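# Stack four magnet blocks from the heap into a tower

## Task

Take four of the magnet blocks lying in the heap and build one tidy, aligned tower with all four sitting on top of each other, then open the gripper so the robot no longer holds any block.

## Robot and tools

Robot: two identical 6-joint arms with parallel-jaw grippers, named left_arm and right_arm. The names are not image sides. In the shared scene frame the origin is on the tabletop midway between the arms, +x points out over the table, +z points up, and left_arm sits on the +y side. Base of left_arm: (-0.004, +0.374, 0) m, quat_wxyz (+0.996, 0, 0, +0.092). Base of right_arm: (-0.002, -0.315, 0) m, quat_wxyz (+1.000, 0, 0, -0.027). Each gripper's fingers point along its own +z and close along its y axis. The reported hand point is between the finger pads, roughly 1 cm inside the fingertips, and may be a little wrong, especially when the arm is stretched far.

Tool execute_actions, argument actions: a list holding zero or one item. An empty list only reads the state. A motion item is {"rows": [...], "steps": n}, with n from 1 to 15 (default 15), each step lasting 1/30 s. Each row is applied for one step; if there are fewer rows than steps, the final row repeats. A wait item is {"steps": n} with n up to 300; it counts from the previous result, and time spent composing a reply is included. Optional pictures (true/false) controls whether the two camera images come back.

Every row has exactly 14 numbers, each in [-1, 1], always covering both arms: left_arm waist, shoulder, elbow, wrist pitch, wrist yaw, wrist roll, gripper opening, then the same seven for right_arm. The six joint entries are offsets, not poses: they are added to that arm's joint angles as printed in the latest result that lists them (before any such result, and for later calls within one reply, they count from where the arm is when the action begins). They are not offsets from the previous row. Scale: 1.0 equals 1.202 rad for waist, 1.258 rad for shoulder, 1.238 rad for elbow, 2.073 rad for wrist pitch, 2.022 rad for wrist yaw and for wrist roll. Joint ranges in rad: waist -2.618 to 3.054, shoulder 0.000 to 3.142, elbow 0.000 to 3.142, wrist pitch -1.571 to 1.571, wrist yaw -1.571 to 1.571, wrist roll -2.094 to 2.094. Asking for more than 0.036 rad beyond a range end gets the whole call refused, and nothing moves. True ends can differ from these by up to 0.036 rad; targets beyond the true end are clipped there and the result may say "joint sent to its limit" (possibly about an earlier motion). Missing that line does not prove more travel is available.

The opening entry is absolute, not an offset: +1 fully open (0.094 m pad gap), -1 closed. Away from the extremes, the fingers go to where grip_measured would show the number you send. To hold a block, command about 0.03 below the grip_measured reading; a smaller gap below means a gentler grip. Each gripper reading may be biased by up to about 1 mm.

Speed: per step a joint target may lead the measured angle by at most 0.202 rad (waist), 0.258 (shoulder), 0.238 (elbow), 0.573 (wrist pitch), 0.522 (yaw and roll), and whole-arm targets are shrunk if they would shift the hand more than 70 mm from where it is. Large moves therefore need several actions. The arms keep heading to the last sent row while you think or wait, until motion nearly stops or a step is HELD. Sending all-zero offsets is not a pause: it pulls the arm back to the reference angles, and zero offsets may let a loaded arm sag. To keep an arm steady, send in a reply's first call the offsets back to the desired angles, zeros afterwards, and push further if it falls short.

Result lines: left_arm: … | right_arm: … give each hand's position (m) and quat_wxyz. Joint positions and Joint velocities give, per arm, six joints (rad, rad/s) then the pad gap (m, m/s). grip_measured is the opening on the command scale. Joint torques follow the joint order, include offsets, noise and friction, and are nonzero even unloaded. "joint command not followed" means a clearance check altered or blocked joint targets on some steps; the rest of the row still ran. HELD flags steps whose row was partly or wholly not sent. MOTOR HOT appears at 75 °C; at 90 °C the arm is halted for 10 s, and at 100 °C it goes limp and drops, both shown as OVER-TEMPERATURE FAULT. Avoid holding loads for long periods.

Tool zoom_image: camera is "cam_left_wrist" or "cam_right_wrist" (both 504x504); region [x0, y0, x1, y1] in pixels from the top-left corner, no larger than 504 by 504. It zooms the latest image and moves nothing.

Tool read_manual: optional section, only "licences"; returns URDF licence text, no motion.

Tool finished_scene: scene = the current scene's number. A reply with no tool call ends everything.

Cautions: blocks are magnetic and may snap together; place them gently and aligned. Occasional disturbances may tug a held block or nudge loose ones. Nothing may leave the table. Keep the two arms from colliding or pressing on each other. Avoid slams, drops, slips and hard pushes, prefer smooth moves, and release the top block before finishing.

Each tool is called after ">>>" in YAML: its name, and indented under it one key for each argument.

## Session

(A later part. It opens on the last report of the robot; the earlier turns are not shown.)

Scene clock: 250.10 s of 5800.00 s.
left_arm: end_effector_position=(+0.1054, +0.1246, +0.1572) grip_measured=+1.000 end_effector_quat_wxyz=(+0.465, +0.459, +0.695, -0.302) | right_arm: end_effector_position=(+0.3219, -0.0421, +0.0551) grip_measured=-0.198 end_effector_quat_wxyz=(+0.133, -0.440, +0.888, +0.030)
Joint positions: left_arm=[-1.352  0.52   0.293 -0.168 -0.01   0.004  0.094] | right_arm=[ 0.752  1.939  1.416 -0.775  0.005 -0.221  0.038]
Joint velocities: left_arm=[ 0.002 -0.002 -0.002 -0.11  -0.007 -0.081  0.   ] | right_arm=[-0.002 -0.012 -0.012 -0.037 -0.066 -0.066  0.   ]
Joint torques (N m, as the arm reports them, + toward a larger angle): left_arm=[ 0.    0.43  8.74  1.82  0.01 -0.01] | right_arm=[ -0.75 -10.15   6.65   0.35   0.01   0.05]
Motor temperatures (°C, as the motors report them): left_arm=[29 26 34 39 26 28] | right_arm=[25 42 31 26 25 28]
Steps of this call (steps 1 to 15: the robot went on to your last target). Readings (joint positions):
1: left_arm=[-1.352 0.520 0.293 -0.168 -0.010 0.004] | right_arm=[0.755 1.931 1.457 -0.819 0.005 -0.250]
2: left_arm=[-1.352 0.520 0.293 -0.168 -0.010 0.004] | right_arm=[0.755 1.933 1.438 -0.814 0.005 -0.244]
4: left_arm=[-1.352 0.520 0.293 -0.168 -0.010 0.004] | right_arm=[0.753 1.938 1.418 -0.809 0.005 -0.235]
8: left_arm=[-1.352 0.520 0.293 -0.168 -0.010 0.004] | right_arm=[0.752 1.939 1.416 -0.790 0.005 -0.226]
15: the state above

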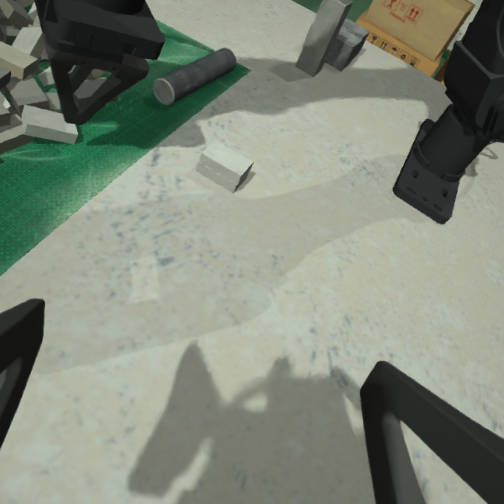

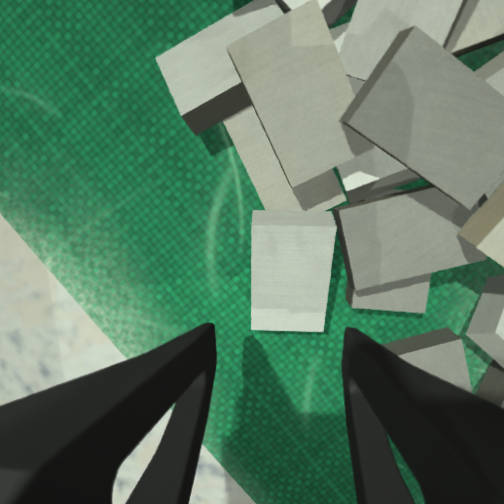

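>>> execute_actions:
  actions:
    - {"rows":[[0,0,0,0,0,0,1,-0.0135,-0.02,-0.015,0.02,0,0.02,-0.3],[0,0,0,0,0,0,1,-0.0135,-0.025,-0.027,0.03,0,0.02,-0.3],[0,0,0,0,0,0,1,-0.0135,-0.03,-0.039,0.04,0,0.02,-0.3],[0,0,0,0,0,0,1,-0.0135,-0.034,-0.051,0.05,0,0.02,-0.3],[0,0,0,0,0,0,1,-0.0135,-0.038,-0.063,0.06,0,0.02,-0.3],[0,0,0,0,0,0,1,-0.0135,-0.042,-0.075,0.07,0,0.02,-0.3],[0,0,0,0,0,0,1,-0.0135,-0.045,-0.087,0.08,0,0.02,-0.3],[0,0,0,0,0,0,1,-0.0135,-0.048,-0.099,0.09,0,0.02,-0.3],[0,0,0,0,0,0,1,-0.0135,-0.048,-0.11,0.097,0,0.02,-0.3],[0,0,0,0,0,0,1,-0.0135,-0.048,-0.12,0.097,0,0.02,-0.3],[0,0,0,0,0,0,1,-0.0135,-0.048,-0.127,0.097,0,0.02,-0.3]],"steps":15}
  pictures: false

>>> execute_actions:
  actions:
    - {"steps":10}

>>> zoom_image:
  camera: "cam_left_wrist"
  region: [0,60,140,170]

Scene clock: 259.70 s of 5800.00 s.
left_arm: end_effector_position=(+0.1054, +0.1246, +0.1572) grip_measured=+1.000 end_effector_quat_wxyz=(+0.465, +0.459, +0.695, -0.302) | right_arm: end_effector_position=(+0.3202, -0.0473, +0.0390) grip_measured=-0.298 end_effector_quat_wxyz=(+0.160, -0.420, +0.892, +0.039)
Joint positions: left_arm=[-1.352  0.52   0.293 -0.168 -0.01   0.004  0.094] | right_arm=[ 0.746  1.898  1.274 -0.616  0.005 -0.188  0.033]
Joint velocities: left_arm=[-0.012 -0.002 -0.012 -0.022  0.037  0.066  0.   ] | right_arm=[ 0.002  0.002 -0.042  0.051  0.081 -0.037 -0.001]
Joint torques (N m, as the arm reports them, + toward a larger angle): left_arm=[-0.03  0.5   8.66  1.82 -0.01  0.  ] | right_arm=[ -0.77 -10.81   6.18   0.66  -0.01   0.02]
Motor temperatures (°C, as the motors report them): left_arm=[29 26 34 40 26 28] | right_arm=[25 42 31 27 25 28]
Steps of this call (steps 1 to 15: the robot went on to your last target; steps 16 to 90: nothing new was sent; then 6.10 s passed at rest; steps 91 to 105: all 15 steps of this action). Readings (joint positions):
91: left_arm=[-1.352 0.520 0.293 -0.168 -0.010 0.004] | right_arm=[0.752 1.939 1.416 -0.770 0.005 -0.215]
92: left_arm=[-1.352 0.520 0.293 -0.168 -0.010 0.004] | right_arm=[0.751 1.938 1.413 -0.763 0.005 -0.209]
94: left_arm=[-1.352 0.520 0.293 -0.168 -0.010 0.004] | right_arm=[0.749 1.929 1.396 -0.737 0.005 -0.201]
98: left_arm=[-1.352 0.520 0.293 -0.168 -0.010 0.004] | right_arm=[0.746 1.905 1.340 -0.675 0.005 -0.193]
105: the state above

Scene clock: 260.03 s of 5800.00 s.
left_arm: end_effector_position=(+0.1054, +0.1246, +0.1572) grip_measured=+1.000 end_effector_quat_wxyz=(+0.465, +0.459, +0.695, -0.302) | right_arm: end_effector_position=(+0.3240, -0.0442, +0.0407) grip_measured=-0.298 end_effector_quat_wxyz=(+0.170, -0.419, +0.891, +0.041)
Joint positions: left_arm=[-1.352  0.52   0.293 -0.168 -0.01   0.004  0.094] | right_arm=[ 0.746  1.898  1.274 -0.595  0.005 -0.187  0.033]
Joint velocities: left_arm=[-0.012  0.002  0.002  0.066  0.066  0.007  0.   ] | right_arm=[-0.012 -0.007 -0.017 -0.007  0.066 -0.081  0.   ]
Joint torques (N m, as the arm reports them, + toward a larger angle): left_arm=[ 0.    0.46  8.67  1.81 -0.02 -0.01] | right_arm=[ -0.78 -10.86   5.95   0.55  -0.01   0.06]
Motor temperatures (°C, as the motors report them): left_arm=[29 26 34 40 26 28] | right_arm=[25 42 31 27 25 28]
Steps of this call (steps 1 to 10: the robot went on to your last target). Readings (joint positions):
1: left_arm=[-1.352 0.520 0.293 -0.168 -0.010 0.004] | right_arm=[0.746 1.898 1.274 -0.613 0.005 -0.188]
2: left_arm=[-1.352 0.520 0.293 -0.168 -0.010 0.004] | right_arm=[0.746 1.898 1.274 -0.610 0.005 -0.188]
4: left_arm=[-1.352 0.520 0.293 -0.168 -0.010 0.004] | right_arm=[0.746 1.898 1.274 -0.602 0.005 -0.188]
8: left_arm=[-1.352 0.520 0.293 -0.168 -0.010 0.004] | right_arm=[0.746 1.898 1.274 -0.596 0.005 -0.187]
10: the state above

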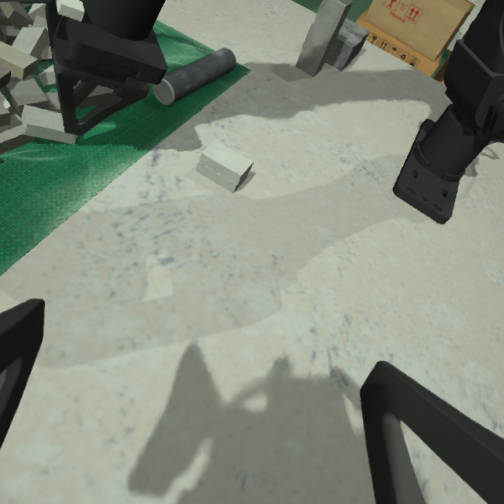

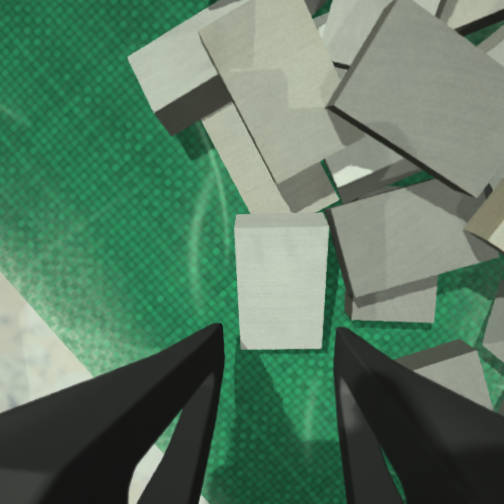

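Region (0, 60, 140, 170) of cam_left_wrist's 504x504 image, scaled by 3.600, with more detail than that image has; it fills the top 396 rows of this view, and the rest is white.

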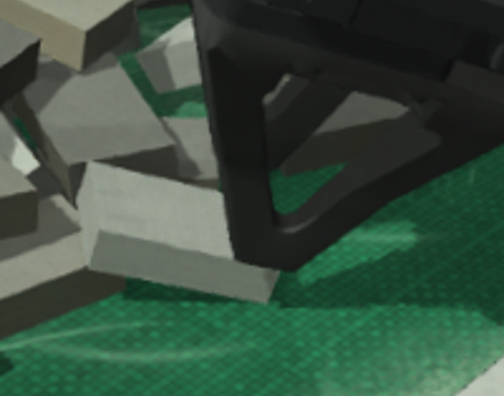

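>>> execute_actions:
  actions:
    - {"rows":[[0,0,0,0,0,0,1,0,0.005,0,0.012,0,0,-0.3],[0,0,0,0,0,0,1,0,0.009,0,0.015,0,0,-0.3],[0,0,0,0,0,0,1,0,0.013,0,0.018,0,0,-0.3],[0,0,0,0,0,0,1,0,0.017,0,0.021,0,0,-0.3],[0,0,0,0,0,0,1,0,0.02,0,0.024,0,0,-0.3],[0,0,0,0,0,0,1,0,0.023,0,0.026,0,0,-0.3],[0,0,0,0,0,0,1,0,0.026,0,0.026,0,0,-0.3]],"steps":15}

>>> zoom_image:
  camera: "cam_left_wrist"
  region: [0,60,140,170]

Scene clock: 265.20 s of 5800.00 s.
left_arm: end_effector_position=(+0.1054, +0.1246, +0.1572) grip_measured=+1.000 end_effector_quat_wxyz=(+0.465, +0.459, +0.695, -0.302) | right_arm: end_effector_position=(+0.3280, -0.0409, +0.0318) grip_measured=-0.298 end_effector_quat_wxyz=(+0.172, -0.419, +0.891, +0.042)
Joint positions: left_arm=[-1.352  0.52   0.293 -0.168 -0.01   0.004  0.094] | right_arm=[ 0.746  1.927  1.274 -0.562  0.005 -0.187  0.033]
Joint velocities: left_arm=[ 0.012 -0.002 -0.002 -0.051 -0.007 -0.022  0.   ] | right_arm=[-0.007 -0.002 -0.002 -0.037 -0.066  0.037  0.001]
Joint torques (N m, as the arm reports them, + toward a larger angle): left_arm=[-0.06  0.47  8.63  1.84  0.    0.03] | right_arm=[-0.01 -9.09  7.17  0.56 -0.01 -0.02]
Motor temperatures (°C, as the motors report them): left_arm=[29 26 34 40 26 28] | right_arm=[25 42 31 27 25 28]
Steps of this call (steps 1 to 30: the robot went on to your last target; steps 31 to 90: nothing new was sent; then 1.67 s passed at rest; steps 91 to 105: all 15 steps of this action). Readings (joint positions):
91: left_arm=[-1.352 0.520 0.293 -0.168 -0.010 0.004] | right_arm=[0.746 1.898 1.274 -0.592 0.005 -0.187]
92: left_arm=[-1.352 0.520 0.293 -0.168 -0.010 0.004] | right_arm=[0.746 1.898 1.274 -0.591 0.005 -0.187]
94: left_arm=[-1.352 0.520 0.293 -0.168 -0.010 0.004] | right_arm=[0.746 1.901 1.274 -0.585 0.005 -0.187]
98: left_arm=[-1.352 0.520 0.293 -0.168 -0.010 0.004] | right_arm=[0.746 1.917 1.274 -0.569 0.005 -0.187]
105: the state above

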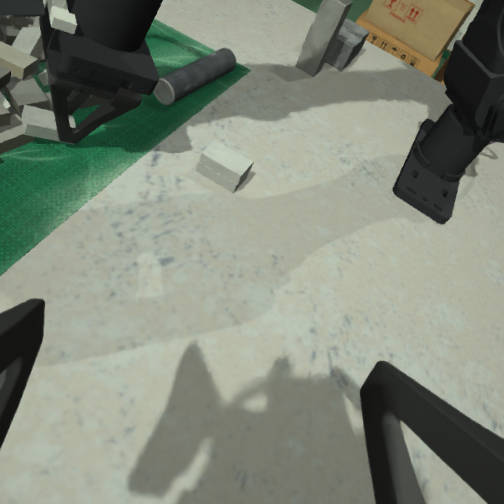

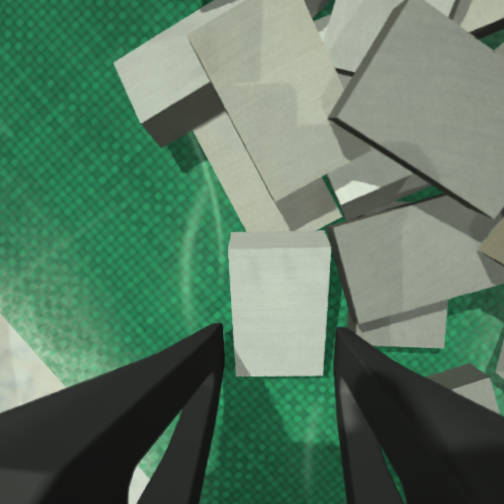

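Region (0, 60, 140, 170) of cam_left_wrist's 504x504 image, scaled by 3.600, with more detail than that image has; it fills the top 396 rows of this view, and the rest is white.

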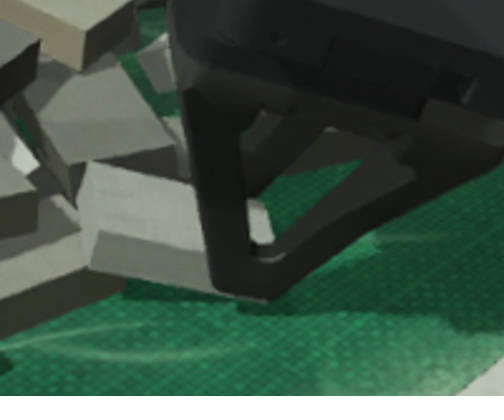

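>>> execute_actions:
  actions:
    - {"rows":[[0,0,0,0,0,0,1,0,0.008,0,0.012,0,0,-0.3],[0,0,0,0,0,0,1,0,0.012,0,0.014,0,0,-0.3],[0,0,0,0,0,0,1,0,0.015,0,0.014,0,0,-0.3],[0,0,0,0,0,0,1,0,0.015,0,0.014,0,0,-0.3],[0,0,0,0,0,0,1,0,0.015,0,0.014,0,0,-0.3],[0,0,0,0,0,0,1,0,0.015,0,0.014,0,0,-0.3],[0,0,0,0,0,0,1,0,0.015,0,0.014,0,0,-0.35],[0,0,0,0,0,0,1,0,0.015,0,0.014,0,0,-0.4],[0,0,0,0,0,0,1,0,0.015,0,0.014,0,0,-0.44],[0,0,0,0,0,0,1,0,0.015,0,0.014,0,0,-0.46],[0,0,0,0,0,0,1,0,0.015,0,0.014,0,0,-0.48],[0,0,0,0,0,0,1,0,0.015,0,0.014,0,0,-0.5],[0,0,0,0,0,0,1,0,0.015,0,0.014,0,0,-0.52]],"steps":15}

Scene clock: 270.57 s of 5800.00 s.
left_arm: end_effector_position=(+0.1054, +0.1246, +0.1572) grip_measured=+1.000 end_effector_quat_wxyz=(+0.465, +0.459, +0.695, -0.302) | right_arm: end_effector_position=(+0.3287, -0.0403, +0.0274) grip_measured=-0.477 end_effector_quat_wxyz=(+0.170, -0.419, +0.891, +0.041)
Joint positions: left_arm=[-1.352  0.52   0.293 -0.168 -0.01   0.004  0.094] | right_arm=[ 0.746  1.94   1.274 -0.553  0.005 -0.187  0.025]
Joint velocities: left_arm=[-0.002 -0.007  0.007  0.007  0.022  0.037  0.   ] | right_arm=[ 0.012 -0.007  0.012 -0.037  0.022  0.022  0.001]
Joint torques (N m, as the arm reports them, + toward a larger angle): left_arm=[-0.01  0.49  8.58  1.81  0.    0.  ] | right_arm=[ 0.05 -8.8   7.09  0.56 -0.01 -0.01]
Motor temperatures (°C, as the motors report them): left_arm=[29 26 34 40 26 28] | right_arm=[25 41 31 28 25 28]
Steps of this call (steps 1 to 15: the robot went on to your last target; steps 16 to 90: nothing new was sent; then 1.87 s passed at rest; steps 91 to 105: all 15 steps of this action). Readings (joint positions):
91: left_arm=[-1.352 0.520 0.293 -0.168 -0.010 0.004] | right_arm=[0.746 1.927 1.274 -0.560 0.005 -0.187]
92: left_arm=[-1.352 0.520 0.293 -0.168 -0.010 0.004] | right_arm=[0.746 1.927 1.274 -0.558 0.005 -0.187]
94: left_arm=[-1.352 0.520 0.293 -0.168 -0.010 0.004] | right_arm=[0.746 1.930 1.274 -0.555 0.005 -0.187]
98: left_arm=[-1.352 0.520 0.293 -0.168 -0.010 0.004] | right_arm=[0.746 1.938 1.274 -0.553 0.005 -0.187]
105: the state above

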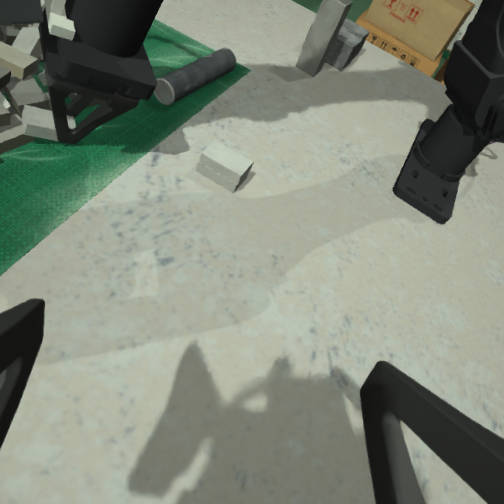

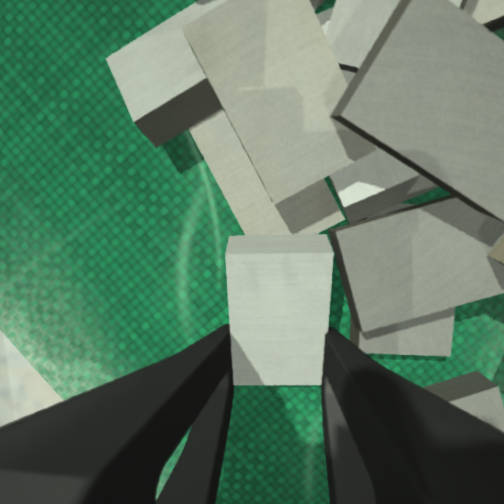

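>>> execute_actions:
  actions:
    - {"rows":[[0,0,0,0,0,0,1,0,-0.02,0.01,0,0,0,-0.52],[0,0,0,0,0,0,1,0,-0.035,0.01,-0.01,0,0,-0.52],[0,0,0,0,0,0,1,0,-0.05,0.01,-0.02,0,0,-0.52],[0,0,0,0,0,0,1,0,-0.07,0.01,-0.03,0,0,-0.52],[0,0,0,0,0,0,1,0,-0.09,0.01,-0.045,0,0.02,-0.52],[0,0,0,0,0,0,1,0.01,-0.11,0.01,-0.06,0,0.06,-0.52],[0,0,0,0,0,0,1,0.025,-0.13,0.01,-0.08,0,0.11,-0.52],[0,0,0,0,0,0,1,0.04,-0.15,0,-0.1,0,0.17,-0.52],[0,0,0,0,0,0,1,0.055,-0.17,-0.01,-0.125,0,0.23,-0.52],[0,0,0,0,0,0,1,0.07,-0.185,-0.025,-0.15,0,0.29,-0.52],[0,0,0,0,0,0,1,0.085,-0.2,-0.04,-0.175,0,0.35,-0.52],[0,0,0,0,0,0,1,0.1,-0.21,-0.055,-0.2,0,0.4,-0.52],[0,0,0,0,0,0,1,0.115,-0.218,-0.07,-0.22,0,0.45,-0.52],[0,0,0,0,0,0,1,0.127,-0.224,-0.085,-0.24,0,0.49,-0.52],[0,0,0,0,0,0,1,0.137,-0.224,-0.1,-0.251,0,0.515,-0.52]],"steps":15}
  pictures: false

>>> execute_actions:
  actions:
    - {"steps":20}

>>> zoom_image:
  camera: "cam_right_wrist"
  region: [200,170,368,290]

Scene clock: 278.50 s of 5800.00 s.
left_arm: end_effector_position=(+0.1054, +0.1246, +0.1572) grip_measured=+1.000 end_effector_quat_wxyz=(+0.465, +0.459, +0.695, -0.302) | right_arm: end_effector_position=(+0.2356, -0.0551, +0.0902) grip_measured=-0.477 end_effector_quat_wxyz=(+0.099, -0.159, +0.980, +0.075)
Joint positions: left_arm=[-1.352  0.52   0.293 -0.168 -0.01   0.004  0.094] | right_arm=[ 0.882  1.664  1.222 -0.881  0.005  0.508  0.025]
Joint velocities: left_arm=[-0.002  0.002 -0.017  0.007  0.007 -0.007  0.   ] | right_arm=[ 0.564 -0.227 -0.545 -1.165 -0.022  2.22   0.001]
Joint torques (N m, as the arm reports them, + toward a larger angle): left_arm=[-0.13  0.43  8.67  1.8   0.02  0.  ] | right_arm=[-0.5  -6.39  3.91 -0.07  0.06  0.02]
Motor temperatures (°C, as the motors report them): left_arm=[29 26 35 40 26 28] | right_arm=[25 41 31 28 25 28]
Steps of this call (steps 1 to 15: the robot went on to your last target; steps 16 to 90: nothing new was sent; then 4.43 s passed at rest; steps 91 to 105: all 15 steps of this action). Readings (joint positions):
91: left_arm=[-1.352 0.520 0.293 -0.168 -0.010 0.004] | right_arm=[0.746 1.940 1.274 -0.553 0.005 -0.187]
92: left_arm=[-1.352 0.520 0.293 -0.168 -0.010 0.004] | right_arm=[0.746 1.938 1.274 -0.554 0.005 -0.187]
94: left_arm=[-1.352 0.520 0.293 -0.168 -0.010 0.004] | right_arm=[0.746 1.923 1.274 -0.570 0.005 -0.187]
98: left_arm=[-1.352 0.520 0.293 -0.168 -0.010 0.004] | right_arm=[0.752 1.833 1.274 -0.646 0.007 -0.076]
105: the state above

Scene clock: 279.17 s of 5800.00 s.
left_arm: end_effector_position=(+0.1054, +0.1246, +0.1572) grip_measured=+1.000 end_effector_quat_wxyz=(+0.465, +0.459, +0.695, -0.302) | right_arm: end_effector_position=(+0.1841, -0.0953, +0.0658) grip_measured=-0.477 end_effector_quat_wxyz=(+0.000, -0.009, +1.000, +0.003)
Joint positions: left_arm=[-1.352  0.52   0.293 -0.168 -0.01   0.004  0.094] | right_arm=[ 0.915  1.663  1.152 -1.056 -0.004  0.844  0.025]
Joint velocities: left_arm=[ 0.002 -0.002  0.002 -0.007 -0.007  0.007  0.   ] | right_arm=[ 0.032  0.007 -0.022  0.007  0.022  0.007  0.   ]
Joint torques (N m, as the arm reports them, + toward a larger angle): left_arm=[-0.09  0.49  8.68  1.79 -0.01  0.02] | right_arm=[-0.35 -7.15  6.47 -0.29  0.07  0.01]
Motor temperatures (°C, as the motors report them): left_arm=[29 26 35 40 26 28] | right_arm=[25 41 31 28 25 28]
Steps of this call (steps 1 to 20: the robot went on to your last target). Readings (joint positions):
1: left_arm=[-1.352 0.520 0.293 -0.168 -0.010 0.004] | right_arm=[0.899 1.660 1.204 -0.918 0.002 0.576]
2: left_arm=[-1.352 0.520 0.293 -0.168 -0.010 0.004] | right_arm=[0.910 1.660 1.187 -0.950 -0.001 0.631]
4: left_arm=[-1.352 0.520 0.293 -0.168 -0.010 0.004] | right_arm=[0.915 1.662 1.160 -1.001 -0.005 0.709]
8: left_arm=[-1.352 0.520 0.293 -0.168 -0.010 0.004] | right_arm=[0.915 1.663 1.152 -1.047 -0.004 0.792]
20: the state above

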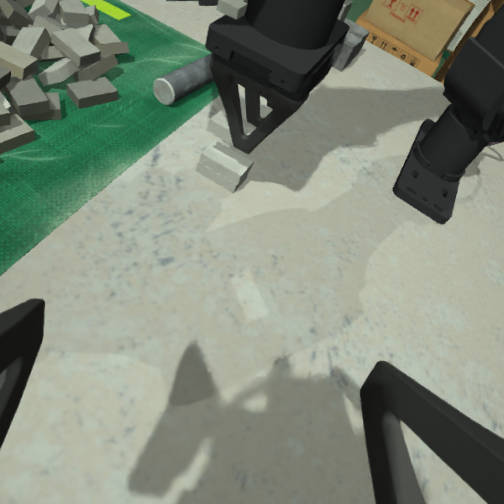

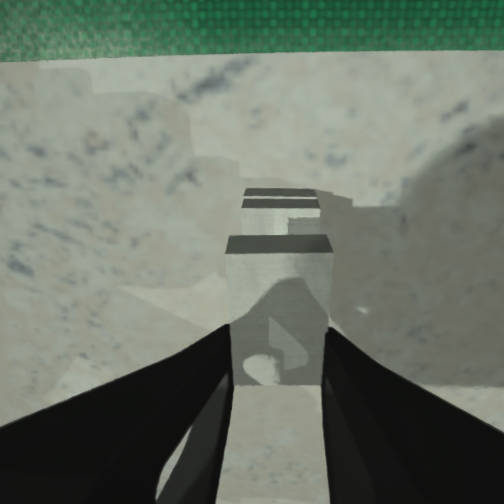

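Region (200, 170, 368, 290) of cam_right_wrist's 504x504 image, scaled by 3.000, with more detail than that image has; it fills the top 360 rows of this view, and the rest is white.

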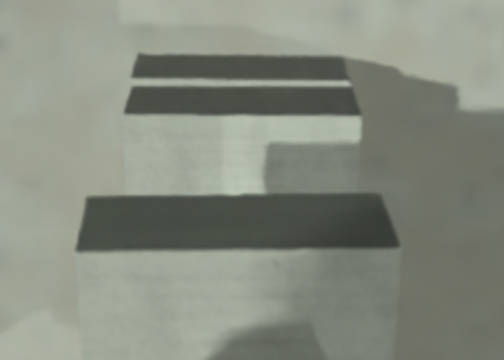

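>>> execute_actions:
  actions:
    - {"rows":[[0,0,0,0,0,0,1,0,0.006,-0.015,0.012,0,0.014,-0.52],[0,0,0,0,0,0,1,0,0.009,-0.02,0.017,0,0.014,-0.52],[0,0,0,0,0,0,1,0,0.011,-0.025,0.022,0,0.014,-0.52],[0,0,0,0,0,0,1,0,0.013,-0.03,0.027,0,0.014,-0.52],[0,0,0,0,0,0,1,0,0.016,-0.035,0.032,0,0.014,-0.52],[0,0,0,0,0,0,1,0,0.018,-0.04,0.036,0,0.014,-0.52],[0,0,0,0,0,0,1,0,0.021,-0.045,0.04,0,0.014,-0.52],[0,0,0,0,0,0,1,0,0.023,-0.049,0.044,0,0.014,-0.52],[0,0,0,0,0,0,1,0,0.025,-0.053,0.044,0,0.014,-0.52]],"steps":15}
  pictures: false

>>> execute_actions:
  actions:
    - {"steps":10}

>>> zoom_image:
  camera: "cam_right_wrist"
  region: [200,170,368,290]

>>> zoom_image:
  camera: "cam_left_wrist"
  region: [170,110,290,210]

Scene clock: 287.47 s of 5800.00 s.
left_arm: end_effector_position=(+0.1054, +0.1246, +0.1572) grip_measured=+1.000 end_effector_quat_wxyz=(+0.465, +0.459, +0.695, -0.302) | right_arm: end_effector_position=(+0.1823, -0.0968, +0.0453) grip_measured=-0.477 end_effector_quat_wxyz=(-0.006, +0.002, +1.000, -0.002)
Joint positions: left_arm=[-1.352  0.52   0.293 -0.168 -0.01   0.004  0.094] | right_arm=[ 0.915  1.693  1.1   -0.99  -0.006  0.866  0.025]
Joint velocities: left_arm=[-0.002 -0.027 -0.012  0.066 -0.007  0.007  0.   ] | right_arm=[ 0.002 -0.017 -0.002  0.066  0.051  0.051  0.001]
Joint torques (N m, as the arm reports them, + toward a larger angle): left_arm=[-0.01  0.58  8.66  1.81 -0.03 -0.01] | right_arm=[-0.03 -6.61  5.62 -0.01  0.    0.1 ]
Motor temperatures (°C, as the motors report them): left_arm=[29 26 35 40 26 28] | right_arm=[25 40 31 27 25 28]
Steps of this call (steps 1 to 30: the robot went on to your last target; steps 31 to 90: nothing new was sent; then 4.80 s passed at rest; steps 91 to 105: all 15 steps of this action). Readings (joint positions):
91: left_arm=[-1.352 0.520 0.293 -0.168 -0.010 0.004] | right_arm=[0.915 1.663 1.152 -1.055 -0.004 0.851]
92: left_arm=[-1.352 0.520 0.293 -0.168 -0.010 0.004] | right_arm=[0.915 1.663 1.152 -1.053 -0.005 0.854]
94: left_arm=[-1.352 0.520 0.293 -0.168 -0.010 0.004] | right_arm=[0.915 1.663 1.150 -1.042 -0.005 0.859]
98: left_arm=[-1.352 0.520 0.293 -0.168 -0.010 0.004] | right_arm=[0.915 1.675 1.125 -1.009 -0.005 0.863]
105: the state above

Scene clock: 287.80 s of 5800.00 s.
left_arm: end_effector_position=(+0.1054, +0.1246, +0.1572) grip_measured=+1.000 end_effector_quat_wxyz=(+0.465, +0.459, +0.695, -0.302) | right_arm: end_effector_position=(+0.1836, -0.0952, +0.0452) grip_measured=-0.477 end_effector_quat_wxyz=(-0.003, +0.002, +1.000, +0.001)
Joint positions: left_arm=[-1.352  0.52   0.293 -0.168 -0.01   0.004  0.094] | right_arm=[ 0.915  1.693  1.1   -0.981 -0.006  0.866  0.025]
Joint velocities: left_arm=[ 0.017 -0.017  0.022 -0.051 -0.037 -0.037  0.   ] | right_arm=[ 0.012  0.007 -0.007 -0.051 -0.037 -0.051  0.   ]
Joint torques (N m, as the arm reports them, + toward a larger angle): left_arm=[-0.04  0.48  8.73  1.81  0.    0.  ] | right_arm=[-0.01 -6.65  5.45 -0.06  0.    0.05]
Motor temperatures (°C, as the motors report them): left_arm=[29 26 35 40 26 28] | right_arm=[25 40 31 27 25 28]
Steps of this call (steps 1 to 10: the robot went on to your last target). Readings (joint positions):
1: left_arm=[-1.352 0.520 0.293 -0.168 -0.010 0.004] | right_arm=[0.915 1.693 1.100 -0.987 -0.006 0.866]
2: left_arm=[-1.352 0.520 0.293 -0.168 -0.010 0.004] | right_arm=[0.915 1.693 1.100 -0.986 -0.006 0.866]
4: left_arm=[-1.352 0.520 0.293 -0.168 -0.010 0.004] | right_arm=[0.915 1.693 1.100 -0.983 -0.006 0.866]
8: left_arm=[-1.352 0.520 0.293 -0.168 -0.010 0.004] | right_arm=[0.915 1.693 1.100 -0.981 -0.006 0.866]
10: the state above

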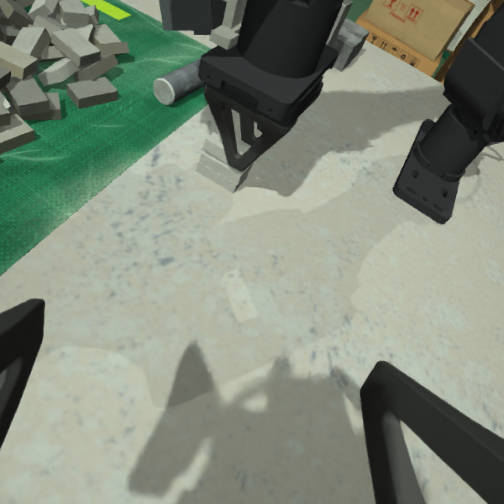

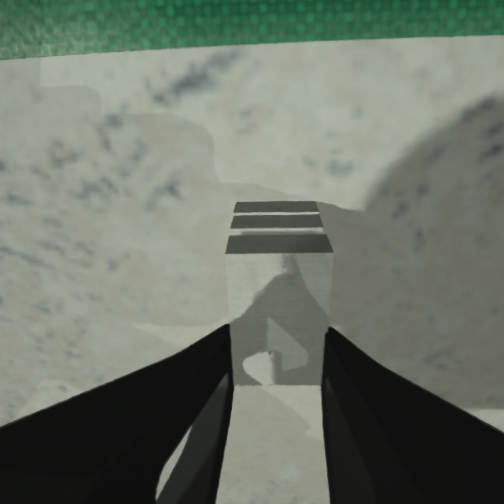

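Region (200, 170, 368, 290) of cam_right_wrist's 504x504 image, scaled by 3.000, with more detail than that image has; it fills the top 360 rows of this view, and the rest is white.

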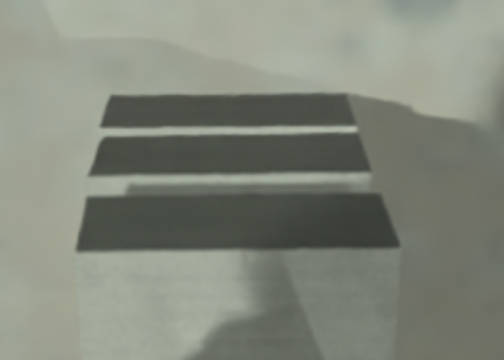

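Region (170, 110, 290, 210) of cam_left_wrist's 504x504 image, scaled by 4.200, with more detail than that image has.

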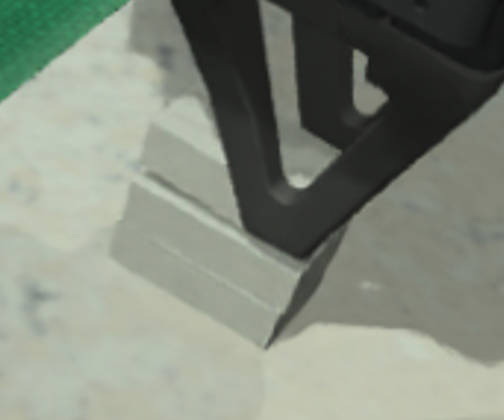

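>>> execute_actions:
  actions:
    - {"rows":[[0,0,0,0,0,0,1,0,0,-0.022,0.014,0,-0.01,-0.52],[0,0,0,0,0,0,1,0,0,-0.026,0.018,0,-0.01,-0.52],[0,0,0,0,0,0,1,0,0,-0.029,0.019,0,-0.01,-0.52]],"steps":15}

>>> zoom_image:
  camera: "cam_right_wrist"
  region: [200,170,368,290]

>>> zoom_image:
  camera: "cam_left_wrist"
  region: [170,110,290,210]

Scene clock: 293.43 s of 5800.00 s.
left_arm: end_effector_position=(+0.1054, +0.1246, +0.1572) grip_measured=+1.000 end_effector_quat_wxyz=(+0.465, +0.459, +0.695, -0.302) | right_arm: end_effector_position=(+0.1834, -0.0952, +0.0419) grip_measured=-0.477 end_effector_quat_wxyz=(-0.002, -0.005, +1.000, +0.003)
Joint positions: left_arm=[-1.352  0.52   0.293 -0.168 -0.01   0.004  0.094] | right_arm=[ 0.915  1.693  1.086 -0.962 -0.007  0.852  0.025]
Joint velocities: left_arm=[-0.007 -0.002 -0.002  0.007  0.007  0.066  0.   ] | right_arm=[-0.012  0.017 -0.012  0.037  0.11  -0.066  0.001]
Joint torques (N m, as the arm reports them, + toward a larger angle): left_arm=[-0.04  0.47  8.7   1.82 -0.01 -0.02] | right_arm=[-0.2  -6.74  4.78  0.01  0.02 -0.09]
Motor temperatures (°C, as the motors report them): left_arm=[29 26 35 40 26 28] | right_arm=[25 39 31 27 25 28]
Steps of this call (steps 1 to 15: the robot went on to your last target; steps 16 to 90: nothing new was sent; then 2.13 s passed at rest; steps 91 to 105: all 15 steps of this action). Readings (joint positions):
91: left_arm=[-1.352 0.520 0.293 -0.168 -0.010 0.004] | right_arm=[0.915 1.693 1.100 -0.979 -0.006 0.864]
92: left_arm=[-1.352 0.520 0.293 -0.168 -0.010 0.004] | right_arm=[0.915 1.693 1.099 -0.975 -0.006 0.861]
94: left_arm=[-1.352 0.520 0.293 -0.168 -0.010 0.004] | right_arm=[0.915 1.693 1.092 -0.966 -0.006 0.858]
98: left_arm=[-1.352 0.520 0.293 -0.168 -0.010 0.004] | right_arm=[0.915 1.693 1.086 -0.962 -0.007 0.854]
105: the state above

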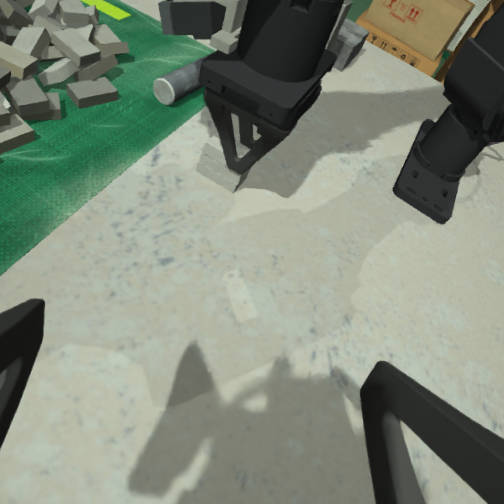

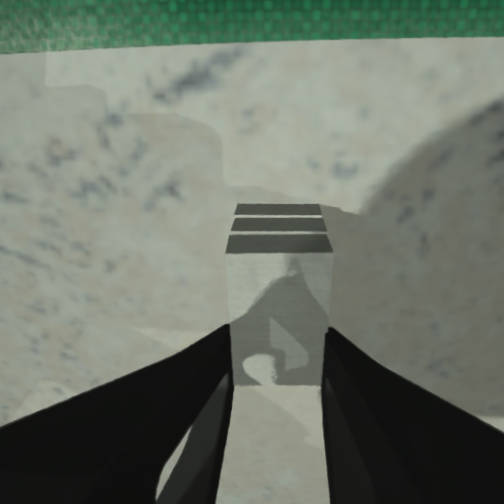

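Region (200, 170, 368, 290) of cam_right_wrist's 504x504 image, scaled by 3.000, with more detail than that image has; it fills the top 360 rows of this view, and the rest is white.

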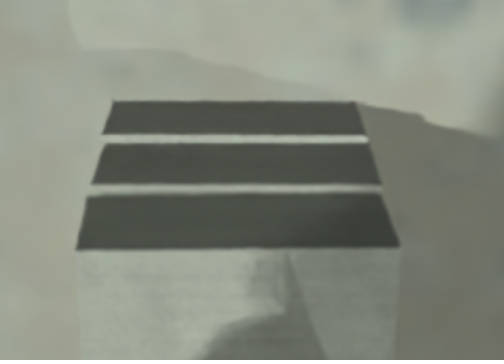

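Region (170, 110, 290, 210) of cam_left_wrist's 504x504 image, scaled by 4.200, with more detail than that image has.

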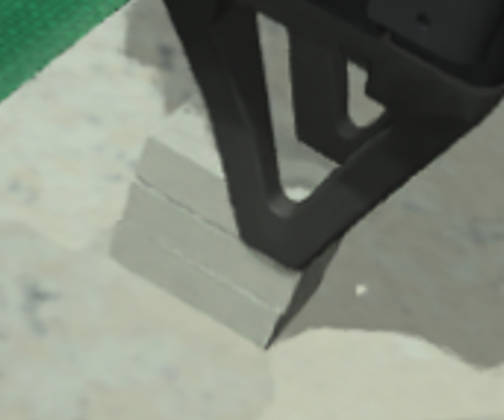

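>>> execute_actions:
  actions:
    - {"rows":[[0,0,0,0,0,0,1,0,0,0,0,0,0,-0.46],[0,0,0,0,0,0,1,0,0,0,0,0,0,-0.4],[0,0,0,0,0,0,1,0,0,0,0,0,0,-0.25],[0,0,0,0,0,0,1,0,0,0,0,0,0,-0.05],[0,0,0,0,0,0,1,0,-0.01,0.02,-0.005,0,0,-0.05],[0,0,0,0,0,0,1,0,-0.018,0.033,-0.018,0,0,-0.05],[0,0,0,0,0,0,1,0,-0.023,0.046,-0.033,0,0,-0.05],[0,0,0,0,0,0,1,0,-0.028,0.06,-0.05,0,0,-0.05],[0,0,0,0,0,0,1,0,-0.033,0.075,-0.066,0,0,-0.05],[0,0,0,0,0,0,1,0,-0.038,0.09,-0.082,0,0,-0.05],[0,0,0,0,0,0,1,0,-0.044,0.105,-0.098,0,0,-0.05],[0,0,0,0,0,0,1,0,-0.05,0.12,-0.114,0,0,-0.05],[0,0,0,0,0,0,1,0,-0.055,0.135,-0.128,0,0,-0.05],[0,0,0,0,0,0,1,0,-0.06,0.15,-0.133,0,0,-0.05],[0,0,0,0,0,0,1,0,-0.064,0.167,-0.133,0,0,-0.05]],"steps":15}
  pictures: false

>>> execute_actions:
  actions:
    - {"steps":8}

Scene clock: 301.67 s of 5800.00 s.
left_arm: end_effector_position=(+0.1054, +0.1246, +0.1572) grip_measured=+1.000 end_effector_quat_wxyz=(+0.465, +0.459, +0.695, -0.302) | right_arm: end_effector_position=(+0.1836, -0.0947, +0.0881) grip_measured=-0.052 end_effector_quat_wxyz=(-0.002, -0.005, +1.000, +0.004)
Joint positions: left_arm=[-1.352  0.52   0.293 -0.168 -0.01   0.004  0.094] | right_arm=[ 0.915  1.645  1.224 -1.147 -0.008  0.852  0.045]
Joint velocities: left_arm=[-0.002  0.002 -0.002  0.007 -0.007  0.037  0.   ] | right_arm=[-0.027 -0.252  0.598 -0.505 -0.007 -0.051  0.   ]
Joint torques (N m, as the arm reports them, + toward a larger angle): left_arm=[-0.03  0.45  8.77  1.8   0.01  0.01] | right_arm=[-0.02 -8.23  9.49 -0.19  0.    0.01]
Motor temperatures (°C, as the motors report them): left_arm=[29 26 35 41 26 28] | right_arm=[25 39 30 27 25 28]
Steps of this call (steps 1 to 15: the robot went on to your last target; steps 16 to 90: nothing new was sent; then 4.73 s passed at rest; steps 91 to 105: all 15 steps of this action). Readings (joint positions):
91: left_arm=[-1.352 0.520 0.293 -0.168 -0.010 0.004] | right_arm=[0.915 1.693 1.086 -0.962 -0.007 0.852]
92: left_arm=[-1.352 0.520 0.293 -0.168 -0.010 0.004] | right_arm=[0.915 1.693 1.086 -0.962 -0.007 0.852]
94: left_arm=[-1.352 0.520 0.293 -0.168 -0.010 0.004] | right_arm=[0.915 1.693 1.086 -0.962 -0.007 0.852]
98: left_arm=[-1.352 0.520 0.293 -0.168 -0.010 0.004] | right_arm=[0.915 1.693 1.097 -0.989 -0.008 0.852]
105: the state above

Scene clock: 301.93 s of 5800.00 s.
left_arm: end_effector_position=(+0.1054, +0.1246, +0.1572) grip_measured=+1.000 end_effector_quat_wxyz=(+0.465, +0.459, +0.695, -0.302) | right_arm: end_effector_position=(+0.1826, -0.0958, +0.1059) grip_measured=-0.052 end_effector_quat_wxyz=(+0.001, -0.005, +1.000, +0.008)
Joint positions: left_arm=[-1.352  0.52   0.293 -0.168 -0.01   0.004  0.094] | right_arm=[ 0.915  1.621  1.269 -1.206 -0.008  0.852  0.045]
Joint velocities: left_arm=[ 0.012 -0.002 -0.002  0.022  0.022  0.007  0.   ] | right_arm=[-0.012 -0.017 -0.002 -0.125 -0.007 -0.051 -0.   ]
Joint torques (N m, as the arm reports them, + toward a larger angle): left_arm=[ 0.01  0.49  8.7   1.8  -0.03 -0.01] | right_arm=[-0.02 -7.32  8.99 -0.35 -0.01 -0.01]
Motor temperatures (°C, as the motors report them): left_arm=[29 26 35 41 26 28] | right_arm=[25 39 31 27 25 28]
Steps of this call (steps 1 to 8: the robot went on to your last target). Readings (joint positions):
1: left_arm=[-1.352 0.520 0.293 -0.168 -0.010 0.004] | right_arm=[0.915 1.637 1.243 -1.161 -0.008 0.852]
2: left_arm=[-1.352 0.520 0.293 -0.168 -0.010 0.004] | right_arm=[0.915 1.630 1.256 -1.170 -0.008 0.852]
4: left_arm=[-1.352 0.520 0.293 -0.168 -0.010 0.004] | right_arm=[0.915 1.621 1.269 -1.184 -0.008 0.852]
8: the state above

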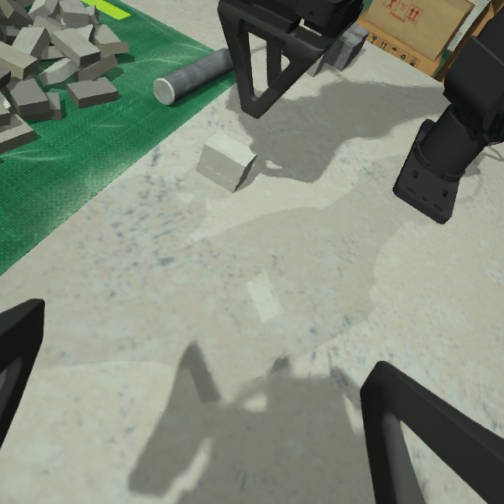

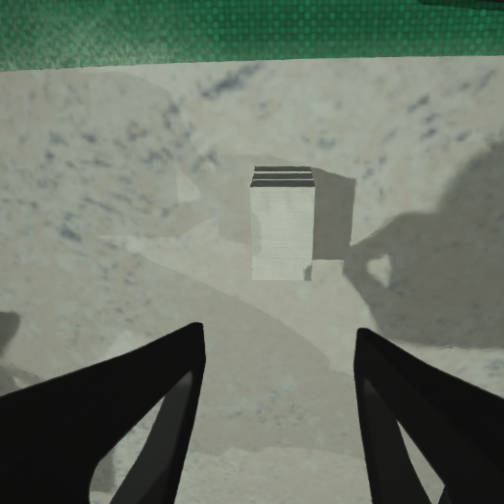

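>>> execute_actions:
  actions:
    - {"rows":[[0,0,0,0,0,0,1,-0.01,0.01,0.04,0.003,0.005,-0.03,-0.15],[0,0,0,0,0,0,1,-0.025,0.035,0.085,0.003,0.005,-0.06,-0.15],[0,0,0,0,0,0,1,-0.045,0.065,0.13,0.003,0.005,-0.09,-0.15],[0,0,0,0,0,0,1,-0.065,0.1,0.18,0.003,0.005,-0.12,-0.15],[0,0,0,0,0,0,1,-0.085,0.135,0.23,0.003,0.005,-0.15,-0.15],[0,0,0,0,0,0,1,-0.105,0.175,0.28,0.003,0.005,-0.18,-0.15],[0,0,0,0,0,0,1,-0.125,0.215,0.33,0.003,0.005,-0.21,-0.15],[0,0,0,0,0,0,1,-0.145,0.255,0.38,0.003,0.005,-0.24,-0.15],[0,0,0,0,0,0,1,-0.165,0.29,0.43,0.003,0.005,-0.27,-0.15],[0,0,0,0,0,0,1,-0.185,0.33,0.48,0.003,0.005,-0.3,-0.15],[0,0,0,0,0,0,1,-0.205,0.365,0.525,0.003,0.005,-0.332,-0.15],[0,0,0,0,0,0,1,-0.22,0.4,0.565,0.003,0.005,-0.332,-0.15],[0,0,0,0,0,0,1,-0.232,0.43,0.6,0.003,0.005,-0.332,-0.15],[0,0,0,0,0,0,1,-0.24,0.458,0.622,0.003,0.005,-0.332,-0.15],[0,0,0,0,0,0,1,-0.246,0.478,0.639,0.003,0.005,-0.332,-0.15]],"steps":15}
  pictures: false

>>> execute_actions:
  actions:
    - {"steps":15}

Scene clock: 308.47 s of 5800.00 s.
left_arm: end_effector_position=(+0.1054, +0.1246, +0.1572) grip_measured=+1.000 end_effector_quat_wxyz=(+0.465, +0.459, +0.695, -0.302) | right_arm: end_effector_position=(+0.3870, -0.0543, +0.1112) grip_measured=-0.148 end_effector_quat_wxyz=(+0.091, -0.151, +0.983, +0.045)
Joint positions: left_arm=[-1.352  0.52   0.293 -0.168 -0.01   0.004  0.094] | right_arm=[ 0.639  2.162  1.989 -1.195 -0.006  0.281  0.04 ]
Joint velocities: left_arm=[-0.002  0.002 -0.007 -0.007 -0.007 -0.022  0.   ] | right_arm=[-0.481  0.989  0.852  0.154 -0.022 -0.623  0.001]
Joint torques (N m, as the arm reports them, + toward a larger angle): left_arm=[-0.2   0.43  8.71  1.8   0.   -0.01] | right_arm=[  0.55 -11.53   8.93  -0.05   0.02  -0.09]
Motor temperatures (°C, as the motors report them): left_arm=[29 26 35 41 26 28] | right_arm=[25 39 31 27 25 28]
Steps of this call (steps 1 to 30: the robot went on to your last target; steps 31 to 90: nothing new was sent; then 3.03 s passed at rest; steps 91 to 105: all 15 steps of this action). Readings (joint positions):
91: left_arm=[-1.352 0.520 0.293 -0.168 -0.010 0.004] | right_arm=[0.915 1.621 1.269 -1.220 -0.008 0.843]
92: left_arm=[-1.352 0.520 0.293 -0.168 -0.010 0.004] | right_arm=[0.912 1.627 1.280 -1.226 -0.008 0.824]
94: left_arm=[-1.352 0.520 0.293 -0.168 -0.010 0.004] | right_arm=[0.892 1.674 1.356 -1.238 -0.010 0.763]
98: left_arm=[-1.352 0.520 0.293 -0.168 -0.010 0.004] | right_arm=[0.802 1.846 1.615 -1.227 -0.011 0.581]
105: the state above

Scene clock: 308.97 s of 5800.00 s.
left_arm: end_effector_position=(+0.1054, +0.1246, +0.1572) grip_measured=+1.000 end_effector_quat_wxyz=(+0.465, +0.459, +0.695, -0.302) | right_arm: end_effector_position=(+0.4015, -0.0624, +0.0871) grip_measured=-0.148 end_effector_quat_wxyz=(+0.077, -0.182, +0.980, +0.030)
Joint positions: left_arm=[-1.352  0.52   0.293 -0.168 -0.01   0.004  0.094] | right_arm=[ 0.611  2.239  2.023 -1.19   0.001  0.19   0.04 ]
Joint velocities: left_arm=[ 0.002  0.002 -0.002 -0.022  0.022 -0.051  0.   ] | right_arm=[-0.022 -0.002 -0.022  0.022 -0.007 -0.081  0.001]
Joint torques (N m, as the arm reports them, + toward a larger angle): left_arm=[-0.05  0.45  8.67  1.81  0.01  0.03] | right_arm=[  0.67 -13.43  10.4   -0.03  -0.01  -0.08]
Motor temperatures (°C, as the motors report them): left_arm=[29 26 35 41 26 28] | right_arm=[25 39 31 27 25 28]
Steps of this call (steps 1 to 15: the robot went on to your last target). Readings (joint positions):
1: left_arm=[-1.352 0.520 0.293 -0.168 -0.010 0.004] | right_arm=[0.625 2.191 2.010 -1.189 -0.004 0.262]
2: left_arm=[-1.352 0.520 0.293 -0.168 -0.010 0.004] | right_arm=[0.614 2.211 2.017 -1.186 -0.002 0.247]
4: left_arm=[-1.352 0.520 0.293 -0.168 -0.010 0.004] | right_arm=[0.605 2.233 2.018 -1.188 0.001 0.226]
8: left_arm=[-1.352 0.520 0.293 -0.168 -0.010 0.004] | right_arm=[0.609 2.239 2.020 -1.189 0.001 0.203]
15: the state above

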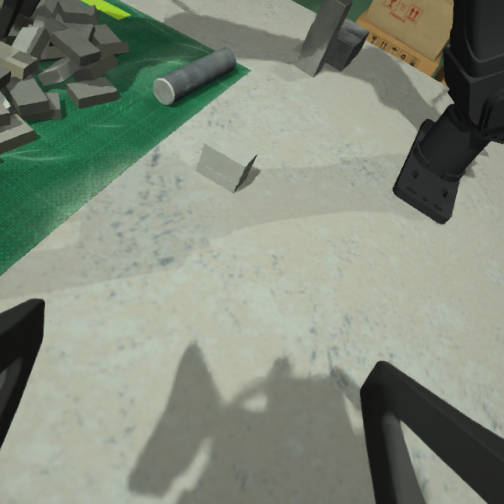

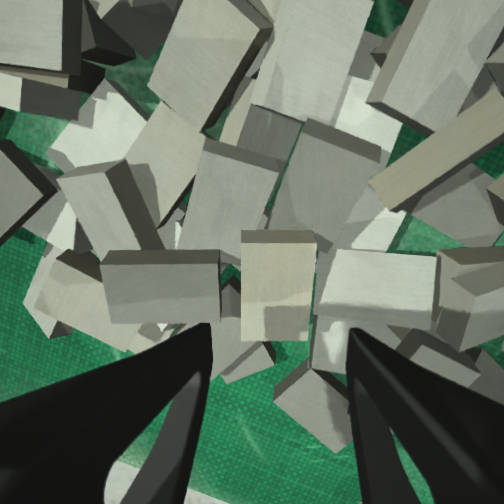

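>>> execute_actions:
  actions:
    - {"rows":[[0,0,0,0,0,0,1,0.016,-0.025,-0.02,0.012,0,0,-0.3],[0,0,0,0,0,0,1,0.016,-0.03,-0.035,0.02,0,0,-0.3],[0,0,0,0,0,0,1,0.016,-0.035,-0.05,0.028,0,0,-0.3],[0,0,0,0,0,0,1,0.016,-0.04,-0.065,0.036,0,0,-0.3],[0,0,0,0,0,0,1,0.016,-0.045,-0.08,0.044,0,0,-0.3],[0,0,0,0,0,0,1,0.016,-0.05,-0.095,0.052,0,0,-0.3],[0,0,0,0,0,0,1,0.016,-0.055,-0.11,0.06,0,0,-0.3],[0,0,0,0,0,0,1,0.016,-0.06,-0.125,0.068,0,0,-0.3],[0,0,0,0,0,0,1,0.016,-0.06,-0.14,0.076,0,0,-0.3],[0,0,0,0,0,0,1,0.016,-0.06,-0.152,0.084,0,0,-0.3],[0,0,0,0,0,0,1,0.016,-0.06,-0.162,0.084,0,0,-0.3],[0,0,0,0,0,0,1,0.016,-0.06,-0.169,0.084,0,0,-0.3]],"steps":15}
  pictures: false

>>> execute_actions:
  actions:
    - {"steps":10}

Scene clock: 315.97 s of 5800.00 s.
left_arm: end_effector_position=(+0.1054, +0.1246, +0.1572) grip_measured=+1.000 end_effector_quat_wxyz=(+0.465, +0.459, +0.695, -0.302) | right_arm: end_effector_position=(+0.3866, -0.0657, +0.0617) grip_measured=-0.298 end_effector_quat_wxyz=(+0.076, -0.189, +0.979, +0.029)
Joint positions: left_arm=[-1.352  0.52   0.293 -0.168 -0.01   0.004  0.094] | right_arm=[ 0.622  2.182  1.831 -1.057  0.001  0.186  0.033]
Joint velocities: left_arm=[-0.007 -0.002  0.007  0.007  0.007 -0.037  0.   ] | right_arm=[-0.017 -0.012 -0.125 -0.007  0.007 -0.051 -0.001]
Joint torques (N m, as the arm reports them, + toward a larger angle): left_arm=[-0.03  0.45  8.62  1.81 -0.02  0.01] | right_arm=[  0.81 -13.28   6.48   0.37  -0.02   0.02]
Motor temperatures (°C, as the motors report them): left_arm=[29 26 35 41 26 28] | right_arm=[25 42 32 27 25 28]
Steps of this call (steps 1 to 15: the robot went on to your last target; steps 16 to 90: nothing new was sent; then 3.50 s passed at rest; steps 91 to 105: all 15 steps of this action). Readings (joint positions):
91: left_arm=[-1.352 0.520 0.293 -0.168 -0.010 0.004] | right_arm=[0.611 2.239 2.023 -1.189 0.001 0.186]
92: left_arm=[-1.352 0.520 0.293 -0.168 -0.010 0.004] | right_arm=[0.612 2.236 2.018 -1.183 0.001 0.186]
94: left_arm=[-1.352 0.520 0.293 -0.168 -0.010 0.004] | right_arm=[0.615 2.223 1.992 -1.165 0.001 0.186]
98: left_arm=[-1.352 0.520 0.293 -0.168 -0.010 0.004] | right_arm=[0.621 2.193 1.920 -1.120 0.001 0.186]
105: the state above

Scene clock: 316.30 s of 5800.00 s.
left_arm: end_effector_position=(+0.1054, +0.1246, +0.1572) grip_measured=+1.000 end_effector_quat_wxyz=(+0.465, +0.459, +0.695, -0.302) | right_arm: end_effector_position=(+0.3904, -0.0633, +0.0619) grip_measured=-0.298 end_effector_quat_wxyz=(+0.084, -0.189, +0.978, +0.033)
Joint positions: left_arm=[-1.352  0.52   0.293 -0.168 -0.01   0.004  0.094] | right_arm=[ 0.622  2.182  1.828 -1.036  0.001  0.186  0.033]
Joint velocities: left_arm=[-0.002 -0.007  0.002  0.007 -0.051  0.007  0.   ] | right_arm=[-0.007  0.007  0.002 -0.007  0.022  0.007  0.   ]
Joint torques (N m, as the arm reports them, + toward a larger angle): left_arm=[-0.05  0.49  8.54  1.8  -0.01  0.  ] | right_arm=[  0.64 -13.22   6.13   0.27  -0.01   0.02]
Motor temperatures (°C, as the motors report them): left_arm=[29 26 35 41 26 28] | right_arm=[25 42 32 27 25 28]
Steps of this call (steps 1 to 10: the robot went on to your last target). Readings (joint positions):
1: left_arm=[-1.352 0.520 0.293 -0.168 -0.010 0.004] | right_arm=[0.622 2.182 1.829 -1.055 0.001 0.186]
2: left_arm=[-1.352 0.520 0.293 -0.168 -0.010 0.004] | right_arm=[0.622 2.182 1.828 -1.053 0.001 0.186]
4: left_arm=[-1.352 0.520 0.293 -0.168 -0.010 0.004] | right_arm=[0.622 2.182 1.828 -1.045 0.001 0.186]
8: left_arm=[-1.352 0.520 0.293 -0.168 -0.010 0.004] | right_arm=[0.622 2.182 1.828 -1.038 0.001 0.186]
10: the state above

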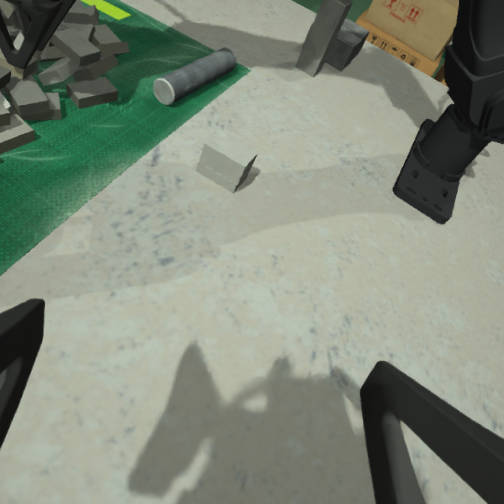

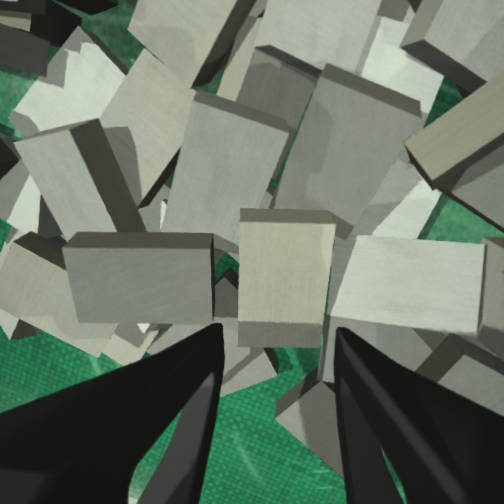

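>>> execute_actions:
  actions:
    - {"rows":[[0,0,0,0,0,0,1,0,0,0,0.008,0,0.034,-0.3],[0,0,0,0,0,0,1,0,0,0,0.008,0,0.034,-0.3],[0,0,0,0,0,0,1,0,0.004,0,0.011,0,0.034,-0.3],[0,0,0,0,0,0,1,0,0.008,0,0.014,0,0.034,-0.3],[0,0,0,0,0,0,1,0,0.012,0,0.017,0,0.034,-0.3],[0,0,0,0,0,0,1,0,0.016,0,0.02,0,0.034,-0.3],[0,0,0,0,0,0,1,0,0.019,0,0.022,0,0.034,-0.3],[0,0,0,0,0,0,1,0,0.022,0,0.023,0,0.034,-0.3],[0,0,0,0,0,0,1,0,0.024,0,0.023,0,0.034,-0.3]],"steps":15}
  pictures: false

>>> execute_actions:
  actions:
    - {"steps":5}

Scene clock: 321.43 s of 5800.00 s.
left_arm: end_effector_position=(+0.1054, +0.1246, +0.1572) grip_measured=+1.000 end_effector_quat_wxyz=(+0.465, +0.459, +0.695, -0.302) | right_arm: end_effector_position=(+0.3941, -0.0609, +0.0557) grip_measured=-0.298 end_effector_quat_wxyz=(+0.086, -0.159, +0.983, +0.036)
Joint positions: left_arm=[-1.352  0.52   0.293 -0.168 -0.01   0.004  0.094] | right_arm=[ 0.622  2.198  1.828 -1.015  0.001  0.247  0.033]
Joint velocities: left_arm=[-0.002 -0.012 -0.007 -0.022 -0.037  0.066  0.   ] | right_arm=[-0.002  0.007 -0.002 -0.051  0.007 -0.066  0.001]
Joint torques (N m, as the arm reports them, + toward a larger angle): left_arm=[-0.14  0.5   8.65  1.81  0.02  0.01] | right_arm=[ -0.01 -10.57   7.33   0.35   0.     0.07]
Motor temperatures (°C, as the motors report them): left_arm=[29 26 35 41 26 28] | right_arm=[25 43 32 27 25 28]
Steps of this call (steps 1 to 30: the robot went on to your last target; steps 31 to 90: nothing new was sent; then 1.63 s passed at rest; steps 91 to 105: all 15 steps of this action). Readings (joint positions):
91: left_arm=[-1.352 0.520 0.293 -0.168 -0.010 0.004] | right_arm=[0.622 2.182 1.828 -1.034 0.001 0.197]
92: left_arm=[-1.352 0.520 0.293 -0.168 -0.010 0.004] | right_arm=[0.622 2.182 1.828 -1.034 0.001 0.207]
94: left_arm=[-1.352 0.520 0.293 -0.168 -0.010 0.004] | right_arm=[0.622 2.182 1.828 -1.033 0.001 0.223]
98: left_arm=[-1.352 0.520 0.293 -0.168 -0.010 0.004] | right_arm=[0.622 2.189 1.828 -1.020 0.001 0.239]
105: the state above

Scene clock: 321.60 s of 5800.00 s.
left_arm: end_effector_position=(+0.1054, +0.1246, +0.1572) grip_measured=+1.000 end_effector_quat_wxyz=(+0.465, +0.459, +0.695, -0.302) | right_arm: end_effector_position=(+0.3941, -0.0609, +0.0557) grip_measured=-0.298 end_effector_quat_wxyz=(+0.086, -0.159, +0.983, +0.036)
Joint positions: left_arm=[-1.352  0.52   0.293 -0.168 -0.01   0.004  0.094] | right_arm=[ 0.622  2.198  1.828 -1.015  0.001  0.248  0.033]
Joint velocities: left_arm=[-0.022 -0.002 -0.007  0.022  0.007  0.022  0.   ] | right_arm=[-0.002  0.002 -0.012  0.007 -0.037 -0.095 -0.   ]
Joint torques (N m, as the arm reports them, + toward a larger angle): left_arm=[-0.08  0.52  8.73  1.82 -0.01  0.01] | right_arm=[ -0.06 -10.65   7.33   0.36   0.01   0.05]
Motor temperatures (°C, as the motors report them): left_arm=[29 26 35 41 26 28] | right_arm=[25 43 32 27 25 28]
Steps of this call (steps 1 to 5: the robot went on to your last target). Readings (joint positions):
1: left_arm=[-1.352 0.520 0.293 -0.168 -0.010 0.004] | right_arm=[0.622 2.198 1.828 -1.015 0.001 0.247]
2: left_arm=[-1.352 0.520 0.293 -0.168 -0.010 0.004] | right_arm=[0.622 2.198 1.828 -1.015 0.001 0.248]
4: left_arm=[-1.352 0.520 0.293 -0.168 -0.010 0.004] | right_arm=[0.622 2.198 1.828 -1.015 0.001 0.248]
5: the state above

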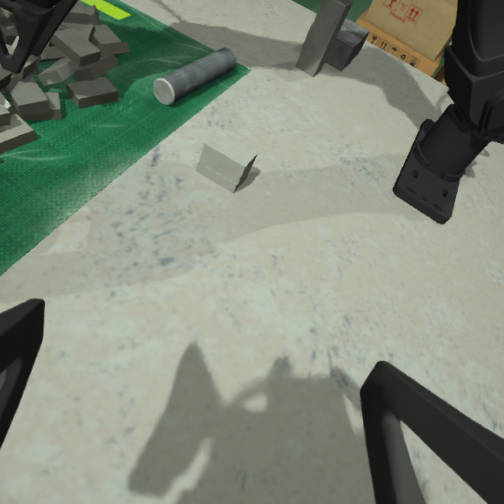

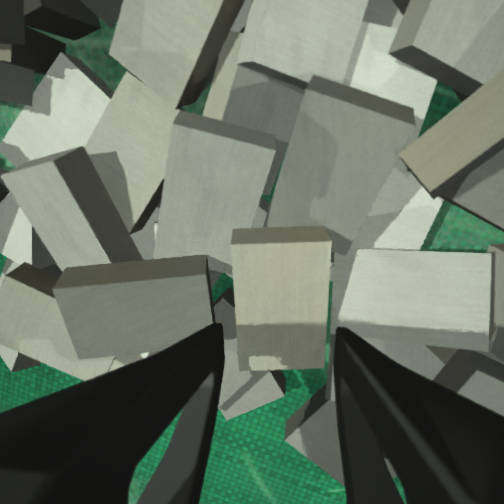

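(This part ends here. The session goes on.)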